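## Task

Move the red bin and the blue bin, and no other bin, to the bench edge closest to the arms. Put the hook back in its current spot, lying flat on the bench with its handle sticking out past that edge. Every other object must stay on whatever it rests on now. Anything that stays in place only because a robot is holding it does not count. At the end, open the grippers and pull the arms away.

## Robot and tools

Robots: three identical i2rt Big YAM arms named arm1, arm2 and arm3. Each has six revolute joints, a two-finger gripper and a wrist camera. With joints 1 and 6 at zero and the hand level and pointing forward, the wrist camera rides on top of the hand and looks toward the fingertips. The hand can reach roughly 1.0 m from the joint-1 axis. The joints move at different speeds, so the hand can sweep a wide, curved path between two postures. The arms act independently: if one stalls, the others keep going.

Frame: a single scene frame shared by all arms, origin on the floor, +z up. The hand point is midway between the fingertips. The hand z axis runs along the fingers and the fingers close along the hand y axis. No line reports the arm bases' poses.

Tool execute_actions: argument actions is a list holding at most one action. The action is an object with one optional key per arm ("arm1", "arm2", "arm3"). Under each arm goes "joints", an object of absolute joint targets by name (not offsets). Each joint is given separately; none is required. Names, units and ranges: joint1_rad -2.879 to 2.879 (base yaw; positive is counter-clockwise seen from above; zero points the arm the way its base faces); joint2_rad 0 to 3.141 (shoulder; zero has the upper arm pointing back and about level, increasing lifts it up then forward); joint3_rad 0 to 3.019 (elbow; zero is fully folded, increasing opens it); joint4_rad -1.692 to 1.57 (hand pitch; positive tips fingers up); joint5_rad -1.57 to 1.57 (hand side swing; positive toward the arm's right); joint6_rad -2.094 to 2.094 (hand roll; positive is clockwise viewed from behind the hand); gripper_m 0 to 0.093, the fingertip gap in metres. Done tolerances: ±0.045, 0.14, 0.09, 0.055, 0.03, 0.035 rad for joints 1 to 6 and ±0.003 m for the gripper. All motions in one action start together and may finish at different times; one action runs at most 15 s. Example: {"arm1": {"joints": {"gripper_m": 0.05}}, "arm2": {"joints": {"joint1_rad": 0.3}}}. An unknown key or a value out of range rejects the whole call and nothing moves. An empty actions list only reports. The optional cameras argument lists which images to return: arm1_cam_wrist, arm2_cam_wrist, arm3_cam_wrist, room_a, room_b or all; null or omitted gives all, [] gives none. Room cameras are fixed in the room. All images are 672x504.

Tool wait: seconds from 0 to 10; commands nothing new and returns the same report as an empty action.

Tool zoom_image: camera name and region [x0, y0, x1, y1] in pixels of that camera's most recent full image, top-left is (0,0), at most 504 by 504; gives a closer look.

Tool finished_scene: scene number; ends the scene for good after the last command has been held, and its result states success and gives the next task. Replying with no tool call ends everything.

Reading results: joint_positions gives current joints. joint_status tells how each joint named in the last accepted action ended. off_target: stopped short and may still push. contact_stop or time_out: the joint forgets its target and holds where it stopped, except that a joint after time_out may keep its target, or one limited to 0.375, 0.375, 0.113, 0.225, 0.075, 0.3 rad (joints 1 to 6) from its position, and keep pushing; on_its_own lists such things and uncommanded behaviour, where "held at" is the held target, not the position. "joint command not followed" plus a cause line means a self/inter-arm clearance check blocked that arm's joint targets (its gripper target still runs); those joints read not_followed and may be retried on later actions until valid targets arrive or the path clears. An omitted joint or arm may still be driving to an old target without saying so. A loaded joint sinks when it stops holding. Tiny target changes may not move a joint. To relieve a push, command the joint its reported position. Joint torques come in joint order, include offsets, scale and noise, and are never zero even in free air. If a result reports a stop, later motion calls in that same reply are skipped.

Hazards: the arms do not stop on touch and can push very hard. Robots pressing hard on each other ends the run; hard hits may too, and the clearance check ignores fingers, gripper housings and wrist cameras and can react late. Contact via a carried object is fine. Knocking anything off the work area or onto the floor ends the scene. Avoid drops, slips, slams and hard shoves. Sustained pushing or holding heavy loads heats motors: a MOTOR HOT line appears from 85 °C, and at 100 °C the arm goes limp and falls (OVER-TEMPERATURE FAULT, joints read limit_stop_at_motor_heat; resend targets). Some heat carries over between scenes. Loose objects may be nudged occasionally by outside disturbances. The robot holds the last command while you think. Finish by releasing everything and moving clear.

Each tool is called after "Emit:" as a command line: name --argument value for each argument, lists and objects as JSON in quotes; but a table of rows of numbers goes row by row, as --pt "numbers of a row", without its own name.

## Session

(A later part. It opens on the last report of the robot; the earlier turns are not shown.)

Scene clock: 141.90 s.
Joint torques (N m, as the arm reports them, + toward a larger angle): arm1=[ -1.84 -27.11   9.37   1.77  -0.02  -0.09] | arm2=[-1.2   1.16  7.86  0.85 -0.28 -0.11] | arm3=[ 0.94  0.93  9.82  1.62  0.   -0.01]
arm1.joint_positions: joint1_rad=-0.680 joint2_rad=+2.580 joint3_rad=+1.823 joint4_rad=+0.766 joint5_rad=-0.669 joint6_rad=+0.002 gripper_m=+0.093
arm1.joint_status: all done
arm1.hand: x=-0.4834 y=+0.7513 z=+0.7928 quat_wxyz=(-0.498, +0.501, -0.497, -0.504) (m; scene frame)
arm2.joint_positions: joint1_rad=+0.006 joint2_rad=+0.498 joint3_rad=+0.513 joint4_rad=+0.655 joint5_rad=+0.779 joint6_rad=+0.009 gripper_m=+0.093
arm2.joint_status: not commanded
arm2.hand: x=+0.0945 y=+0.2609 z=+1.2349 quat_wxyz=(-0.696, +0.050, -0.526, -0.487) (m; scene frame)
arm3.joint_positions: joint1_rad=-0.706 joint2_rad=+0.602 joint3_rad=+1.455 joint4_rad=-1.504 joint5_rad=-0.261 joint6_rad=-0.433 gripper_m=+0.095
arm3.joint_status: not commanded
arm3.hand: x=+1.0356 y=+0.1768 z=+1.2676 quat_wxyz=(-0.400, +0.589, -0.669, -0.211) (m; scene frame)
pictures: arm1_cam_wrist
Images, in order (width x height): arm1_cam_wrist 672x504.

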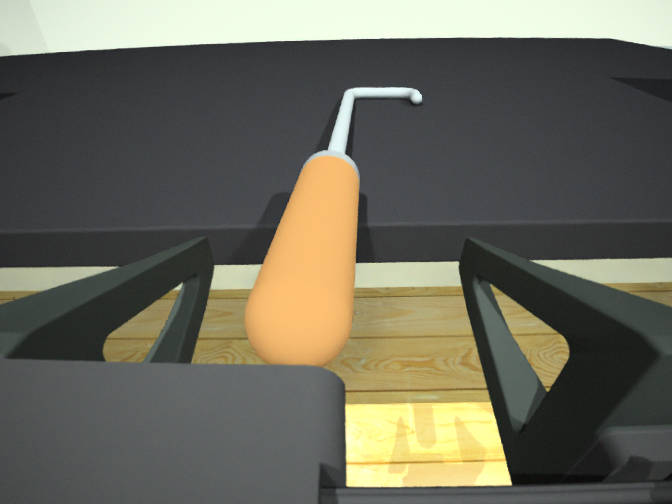

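Emit:
execute_actions --actions '[{"arm1":{"joints":{"joint1_rad":-0.652,"joint5_rad":-0.6,"gripper_m":0.06}}}]' --cameras '["arm1_cam_wrist"]'

Emit:
execute_actions --actions '[{"arm1":{"joints":{"gripper_m":0}}}]' --cameras '[]'

Emit:
execute_actions --actions '[{"arm1":{"joints":{"joint2_rad":2.46,"joint6_rad":-0.8}}}]' --cameras '[]'

Emit:
execute_actions --actions '[{"arm1":{"joints":{"joint2_rad":2.2,"joint4_rad":0.5,"joint6_rad":-1.5}}}]' --cameras '["arm1_cam_wrist"]'

Emit:
execute_actions --actions '[{"arm1":{"joints":{"joint1_rad":0.665,"joint5_rad":0.935}}}]' --cameras '[]'

Emit:
execute_actions --actions '[{"arm1":{"joints":{"joint2_rad":2.49,"joint3_rad":2.08,"joint4_rad":0.58,"joint6_rad":0}}}]' --cameras '["arm1_cam_wrist"]'

Scene clock: 149.10 s.
Joint torques (N m, as the arm reports them, + toward a larger angle): arm1=[ -1.27 -26.95   9.42   1.77   0.14  -0.1 ] | arm2=[-1.21  1.11  7.88  0.84 -0.26 -0.08] | arm3=[ 0.63  1.48  9.8   1.72 -0.01  0.  ]
arm1.joint_positions: joint1_rad=-0.654 joint2_rad=+2.580 joint3_rad=+1.823 joint4_rad=+0.766 joint5_rad=-0.602 joint6_rad=+0.002 gripper_m=+0.060
arm1.joint_status: all done
arm1.hand: x=-0.4910 y=+0.7623 z=+0.7929 quat_wxyz=(-0.508, +0.490, -0.507, -0.494) (m; scene frame)
arm2.joint_positions: joint1_rad=+0.006 joint2_rad=+0.498 joint3_rad=+0.513 joint4_rad=+0.655 joint5_rad=+0.779 joint6_rad=+0.009 gripper_m=+0.093
arm2.joint_status: not commanded
arm2.hand: x=+0.0945 y=+0.2609 z=+1.2349 quat_wxyz=(-0.696, +0.050, -0.526, -0.487) (m; scene frame)
arm3.joint_positions: joint1_rad=-0.706 joint2_rad=+0.602 joint3_rad=+1.455 joint4_rad=-1.504 joint5_rad=-0.261 joint6_rad=-0.433 gripper_m=+0.095
arm3.joint_status: not commanded
arm3.hand: x=+1.0356 y=+0.1768 z=+1.2676 quat_wxyz=(-0.400, +0.589, -0.669, -0.211) (m; scene frame)
pictures: arm1_cam_wrist
Images, in order (width x height): arm1_cam_wrist 672x504.

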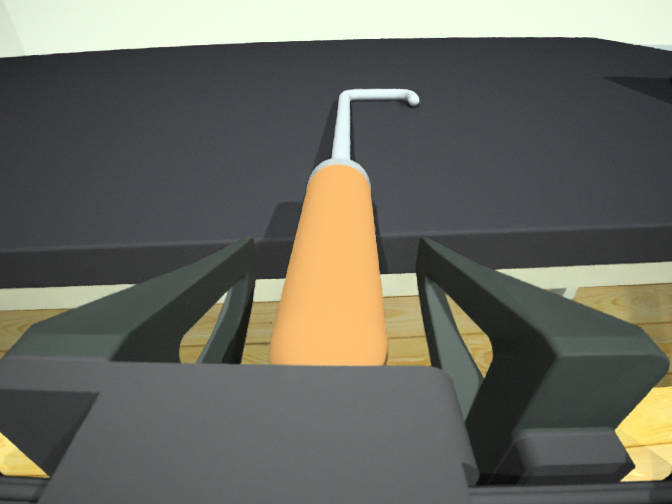

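Scene clock: 149.73 s.
Joint torques (N m, as the arm reports them, + toward a larger angle): arm1=[ -1.28 -26.98   9.44   1.78   0.08  -0.1 ] | arm2=[-0.7   0.84  7.89  0.85 -0.26 -0.09] | arm3=[ 0.83  1.55  9.92  1.69 -0.03  0.02]
arm1.joint_positions: joint1_rad=-0.654 joint2_rad=+2.580 joint3_rad=+1.823 joint4_rad=+0.766 joint5_rad=-0.601 joint6_rad=+0.002 gripper_m=+0.029
arm1.joint_status: gripper_m off_target (ended at +0.029, target +0.000)
arm1.hand: x=-0.4908 y=+0.7623 z=+0.7929 quat_wxyz=(-0.508, +0.490, -0.508, -0.494) (m; scene frame)
arm2.joint_positions: joint1_rad=+0.006 joint2_rad=+0.498 joint3_rad=+0.513 joint4_rad=+0.655 joint5_rad=+0.779 joint6_rad=+0.009 gripper_m=+0.093
arm2.joint_status: not commanded
arm2.hand: x=+0.0945 y=+0.2609 z=+1.2349 quat_wxyz=(-0.696, +0.050, -0.526, -0.487) (m; scene frame)
arm3.joint_positions: joint1_rad=-0.706 joint2_rad=+0.602 joint3_rad=+1.455 joint4_rad=-1.504 joint5_rad=-0.261 joint6_rad=-0.433 gripper_m=+0.095
arm3.joint_status: not commanded
arm3.hand: x=+1.0356 y=+0.1768 z=+1.2676 quat_wxyz=(-0.400, +0.589, -0.669, -0.211) (m; scene frame)
pictures: none
No camera images: the call's "cameras" was empty. Leave "cameras" out to get every camera's image.

Scene clock: 151.47 s.
Joint torques (N m, as the arm reports them, + toward a larger angle): arm1=[ -1.13 -30.29   9.72   2.44   0.09  -0.27] | arm2=[-1.02  0.94  7.95  0.85 -0.27 -0.1 ] | arm3=[ 1.11  1.9   9.96  1.79  0.02 -0.05]
arm1.joint_positions: joint1_rad=-0.654 joint2_rad=+2.529 joint3_rad=+1.822 joint4_rad=+0.745 joint5_rad=-0.601 joint6_rad=-0.776 gripper_m=+0.029
arm1.joint_status: all done
arm1.hand: x=-0.4877 y=+0.7663 z=+0.8314 quat_wxyz=(-0.668, +0.640, -0.275, -0.262) (m; scene frame)
arm2.joint_positions: joint1_rad=+0.006 joint2_rad=+0.498 joint3_rad=+0.513 joint4_rad=+0.655 joint5_rad=+0.779 joint6_rad=+0.009 gripper_m=+0.093
arm2.joint_status: not commanded
arm2.hand: x=+0.0945 y=+0.2609 z=+1.2349 quat_wxyz=(-0.696, +0.050, -0.526, -0.487) (m; scene frame)
arm3.joint_positions: joint1_rad=-0.706 joint2_rad=+0.602 joint3_rad=+1.455 joint4_rad=-1.504 joint5_rad=-0.261 joint6_rad=-0.433 gripper_m=+0.095
arm3.joint_status: not commanded
arm3.hand: x=+1.0356 y=+0.1768 z=+1.2676 quat_wxyz=(-0.400, +0.589, -0.669, -0.211) (m; scene frame)
pictures: none
No camera images: the call's "cameras" was empty. Leave "cameras" out to get every camera's image.

Scene clock: 153.13 s.
Joint torques (N m, as the arm reports them, + toward a larger angle): arm1=[ -1.3  -26.44  12.66   2.45   0.02  -0.24] | arm2=[-0.91  0.96  7.84  0.86 -0.26 -0.09] | arm3=[ 0.65  1.87  9.55  1.53 -0.03  0.01]
arm1.joint_positions: joint1_rad=-0.654 joint2_rad=+2.236 joint3_rad=+1.801 joint4_rad=+0.472 joint5_rad=-0.600 joint6_rad=-1.476 gripper_m=+0.029
arm1.joint_status: all done
arm1.hand: x=-0.4901 y=+0.7623 z=+1.0127 quat_wxyz=(-0.717, +0.696, -0.039, -0.017) (m; scene frame)
arm2.joint_positions: joint1_rad=+0.006 joint2_rad=+0.498 joint3_rad=+0.513 joint4_rad=+0.655 joint5_rad=+0.779 joint6_rad=+0.009 gripper_m=+0.093
arm2.joint_status: not commanded
arm2.hand: x=+0.0945 y=+0.2609 z=+1.2349 quat_wxyz=(-0.696, +0.050, -0.526, -0.487) (m; scene frame)
arm3.joint_positions: joint1_rad=-0.706 joint2_rad=+0.602 joint3_rad=+1.455 joint4_rad=-1.504 joint5_rad=-0.261 joint6_rad=-0.433 gripper_m=+0.095
arm3.joint_status: not commanded
arm3.hand: x=+1.0356 y=+0.1768 z=+1.2676 quat_wxyz=(-0.400, +0.589, -0.669, -0.211) (m; scene frame)
pictures: arm1_cam_wrist
Images, in order (width x height): arm1_cam_wrist 672x504.

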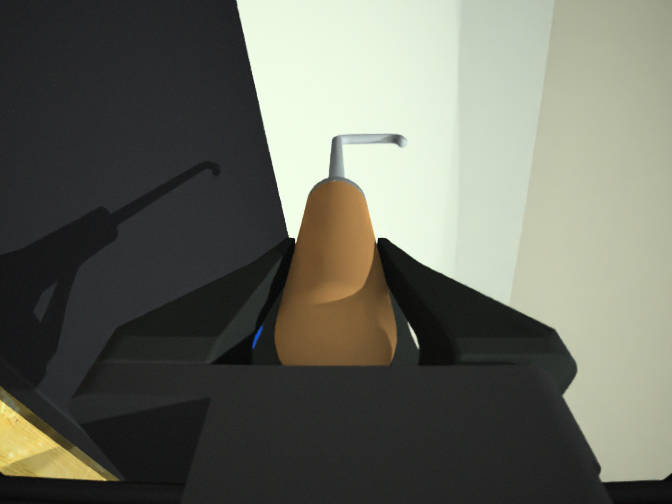

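Scene clock: 155.63 s.
Joint torques (N m, as the arm reports them, + toward a larger angle): arm1=[ -1.98 -27.11  12.67   2.55   0.04  -0.19] | arm2=[-0.99  1.01  7.87  0.76 -0.26 -0.09] | arm3=[ 1.03  1.51  9.84  1.57  0.02 -0.03]
arm1.joint_positions: joint1_rad=+0.671 joint2_rad=+2.242 joint3_rad=+1.801 joint4_rad=+0.470 joint5_rad=+0.935 joint6_rad=-1.480 gripper_m=+0.029
arm1.joint_status: all done
arm1.hand: x=-1.3520 y=+0.7318 z=+1.0107 quat_wxyz=(-0.710, +0.691, -0.126, +0.044) (m; scene frame)
arm2.joint_positions: joint1_rad=+0.006 joint2_rad=+0.498 joint3_rad=+0.513 joint4_rad=+0.655 joint5_rad=+0.779 joint6_rad=+0.009 gripper_m=+0.093
arm2.joint_status: not commanded
arm2.hand: x=+0.0945 y=+0.2609 z=+1.2349 quat_wxyz=(-0.696, +0.050, -0.526, -0.487) (m; scene frame)
arm3.joint_positions: joint1_rad=-0.706 joint2_rad=+0.602 joint3_rad=+1.455 joint4_rad=-1.504 joint5_rad=-0.261 joint6_rad=-0.433 gripper_m=+0.095
arm3.joint_status: not commanded
arm3.hand: x=+1.0356 y=+0.1768 z=+1.2676 quat_wxyz=(-0.400, +0.589, -0.669, -0.211) (m; scene frame)
pictures: none
No camera images: the call's "cameras" was empty. Leave "cameras" out to get every camera's image.

Scene clock: 157.77 s.
Joint torques (N m, as the arm reports them, + toward a larger angle): arm1=[ -1.83 -31.58  13.87   2.6    0.1    0.06] | arm2=[-1.08  0.97  7.95  0.79 -0.27 -0.07] | arm3=[1.25 1.13 9.68 1.69 0.02 0.02]
arm1.joint_positions: joint1_rad=+0.670 joint2_rad=+2.563 joint3_rad=+2.008 joint4_rad=+0.547 joint5_rad=+0.934 joint6_rad=-0.011 gripper_m=+0.029
arm1.joint_status: all done
arm1.hand: x=-1.3810 y=+0.7661 z=+0.8623 quat_wxyz=(-0.557, +0.441, -0.557, -0.430) (m; scene frame)
arm2.joint_positions: joint1_rad=+0.006 joint2_rad=+0.498 joint3_rad=+0.513 joint4_rad=+0.655 joint5_rad=+0.779 joint6_rad=+0.009 gripper_m=+0.093
arm2.joint_status: not commanded
arm2.hand: x=+0.0945 y=+0.2609 z=+1.2349 quat_wxyz=(-0.696, +0.050, -0.526, -0.487) (m; scene frame)
arm3.joint_positions: joint1_rad=-0.706 joint2_rad=+0.602 joint3_rad=+1.455 joint4_rad=-1.504 joint5_rad=-0.261 joint6_rad=-0.433 gripper_m=+0.095
arm3.joint_status: not commanded
arm3.hand: x=+1.0356 y=+0.1768 z=+1.2676 quat_wxyz=(-0.400, +0.589, -0.669, -0.211) (m; scene frame)
pictures: arm1_cam_wrist
Images, in order (width x height): arm1_cam_wrist 672x504.

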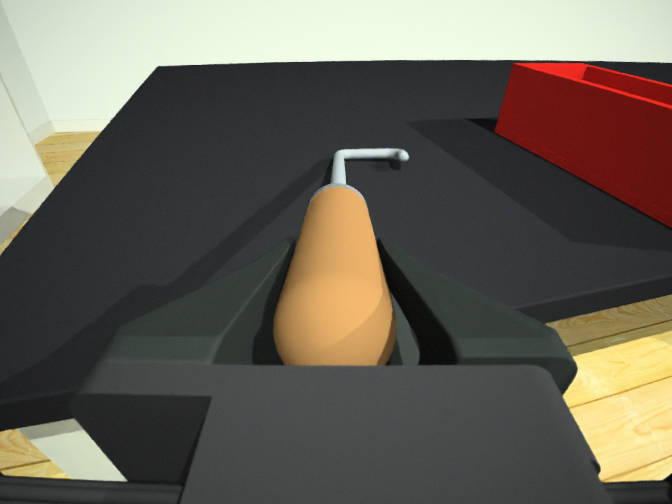

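Emit:
execute_actions --actions '[{"arm1":{"joints":{"joint2_rad":2.65,"joint3_rad":2.03,"joint4_rad":0.66}}}]' --cameras '["arm1_cam_wrist"]'

Scene clock: 160.30 s.
Joint torques (N m, as the arm reports them, + toward a larger angle): arm1=[ -1.62 -26.92   9.5    1.91   0.13   0.05] | arm2=[-1.1   0.95  7.84  0.75 -0.27 -0.08] | arm3=[1.05 1.66 9.81 1.64 0.01 0.02]
arm1.joint_positions: joint1_rad=+0.670 joint2_rad=+2.663 joint3_rad=+2.008 joint4_rad=+0.647 joint5_rad=+0.934 joint6_rad=-0.010 gripper_m=+0.029
arm1.joint_status: all done
arm1.hand: x=-1.3761 y=+0.7594 z=+0.7949 quat_wxyz=(-0.557, +0.441, -0.557, -0.431) (m; scene frame)
arm2.joint_positions: joint1_rad=+0.006 joint2_rad=+0.498 joint3_rad=+0.513 joint4_rad=+0.655 joint5_rad=+0.779 joint6_rad=+0.009 gripper_m=+0.093
arm2.joint_status: not commanded
arm2.hand: x=+0.0945 y=+0.2609 z=+1.2349 quat_wxyz=(-0.696, +0.050, -0.526, -0.487) (m; scene frame)
arm3.joint_positions: joint1_rad=-0.706 joint2_rad=+0.602 joint3_rad=+1.455 joint4_rad=-1.504 joint5_rad=-0.261 joint6_rad=-0.433 gripper_m=+0.095
arm3.joint_status: not commanded
arm3.hand: x=+1.0356 y=+0.1768 z=+1.2676 quat_wxyz=(-0.400, +0.589, -0.669, -0.211) (m; scene frame)
pictures: arm1_cam_wrist
Images, in order (width x height): arm1_cam_wrist 672x504.

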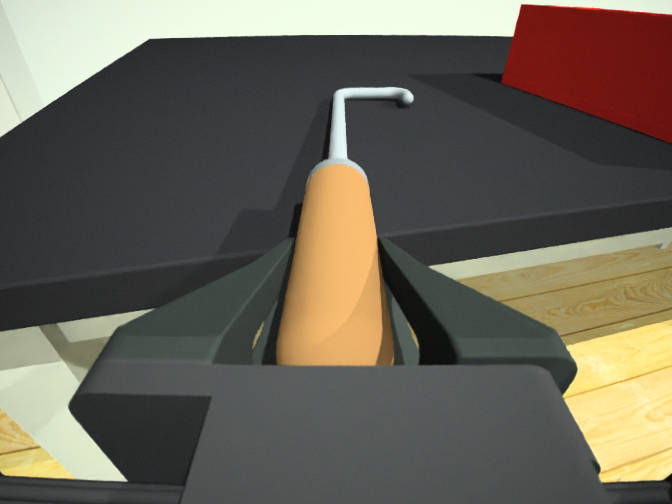

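Emit:
execute_actions --actions '[{"arm1":{"joints":{"gripper_m":0.08}}}]' --cameras '[]'

Emit:
execute_actions --actions '[{"arm1":{"joints":{"joint2_rad":1.7}}}]' --cameras '["room_a","room_b"]'

Scene clock: 163.03 s.
Joint torques (N m, as the arm reports them, + toward a larger angle): arm1=[ -1.72 -27.03   9.6    1.94   0.13   0.05] | arm2=[-0.85  1.1   7.94  0.87 -0.27 -0.09] | arm3=[ 1.05  1.82  9.85  1.59 -0.02 -0.02]
arm1.joint_positions: joint1_rad=+0.670 joint2_rad=+2.663 joint3_rad=+2.008 joint4_rad=+0.647 joint5_rad=+0.934 joint6_rad=-0.010 gripper_m=+0.080
arm1.joint_status: all done
arm1.hand: x=-1.3761 y=+0.7594 z=+0.7949 quat_wxyz=(-0.557, +0.441, -0.557, -0.431) (m; scene frame)
arm2.joint_positions: joint1_rad=+0.006 joint2_rad=+0.498 joint3_rad=+0.513 joint4_rad=+0.655 joint5_rad=+0.779 joint6_rad=+0.009 gripper_m=+0.093
arm2.joint_status: not commanded
arm2.hand: x=+0.0945 y=+0.2609 z=+1.2349 quat_wxyz=(-0.696, +0.050, -0.526, -0.487) (m; scene frame)
arm3.joint_positions: joint1_rad=-0.706 joint2_rad=+0.602 joint3_rad=+1.455 joint4_rad=-1.504 joint5_rad=-0.261 joint6_rad=-0.433 gripper_m=+0.095
arm3.joint_status: not commanded
arm3.hand: x=+1.0356 y=+0.1768 z=+1.2676 quat_wxyz=(-0.400, +0.589, -0.669, -0.211) (m; scene frame)
pictures: none
No camera images: the call's "cameras" was empty. Leave "cameras" out to get every camera's image.

Scene clock: 165.23 s.
Joint torques (N m, as the arm reports them, + toward a larger angle): arm1=[ -1.83 -18.26  10.27   0.65  -0.38  -0.02] | arm2=[-0.97  0.87  7.9   0.84 -0.28 -0.09] | arm3=[0.96 1.65 9.77 1.78 0.   0.  ]
arm1.joint_positions: joint1_rad=+0.670 joint2_rad=+1.720 joint3_rad=+2.009 joint4_rad=+0.661 joint5_rad=+0.933 joint6_rad=-0.010 gripper_m=+0.080
arm1.joint_status: all done
arm1.hand: x=-1.2093 y=+0.5656 z=+1.5312 quat_wxyz=(-0.488, +0.066, -0.506, -0.708) (m; scene frame)
arm2.joint_positions: joint1_rad=+0.006 joint2_rad=+0.498 joint3_rad=+0.513 joint4_rad=+0.655 joint5_rad=+0.779 joint6_rad=+0.009 gripper_m=+0.093
arm2.joint_status: not commanded
arm2.hand: x=+0.0945 y=+0.2609 z=+1.2349 quat_wxyz=(-0.696, +0.050, -0.526, -0.487) (m; scene frame)
arm3.joint_positions: joint1_rad=-0.706 joint2_rad=+0.602 joint3_rad=+1.455 joint4_rad=-1.504 joint5_rad=-0.261 joint6_rad=-0.433 gripper_m=+0.095
arm3.joint_status: not commanded
arm3.hand: x=+1.0356 y=+0.1768 z=+1.2676 quat_wxyz=(-0.400, +0.589, -0.669, -0.211) (m; scene frame)
pictures: room_a, room_b
Images, in order (width x height): room_a 672x504, room_b 672x504.

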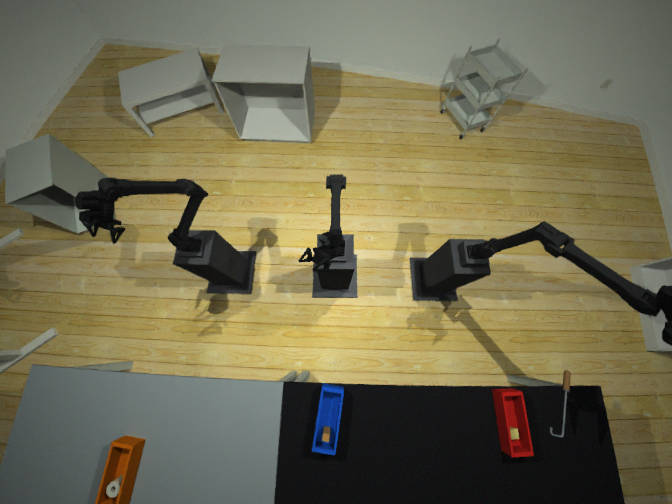

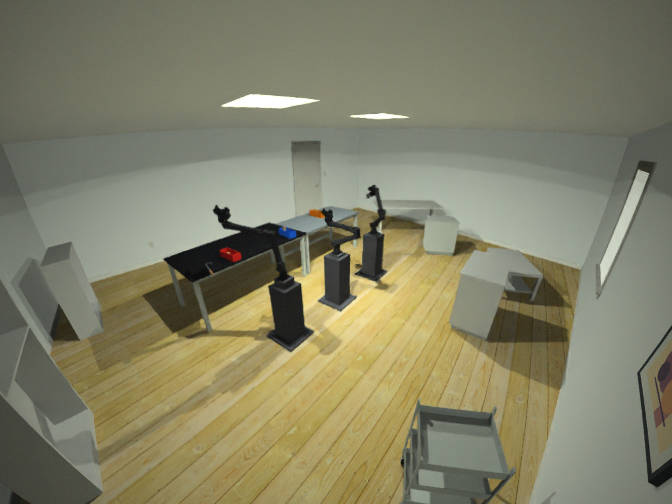

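Emit:
finished_scene --scene 2

The scene is finished: the task was done.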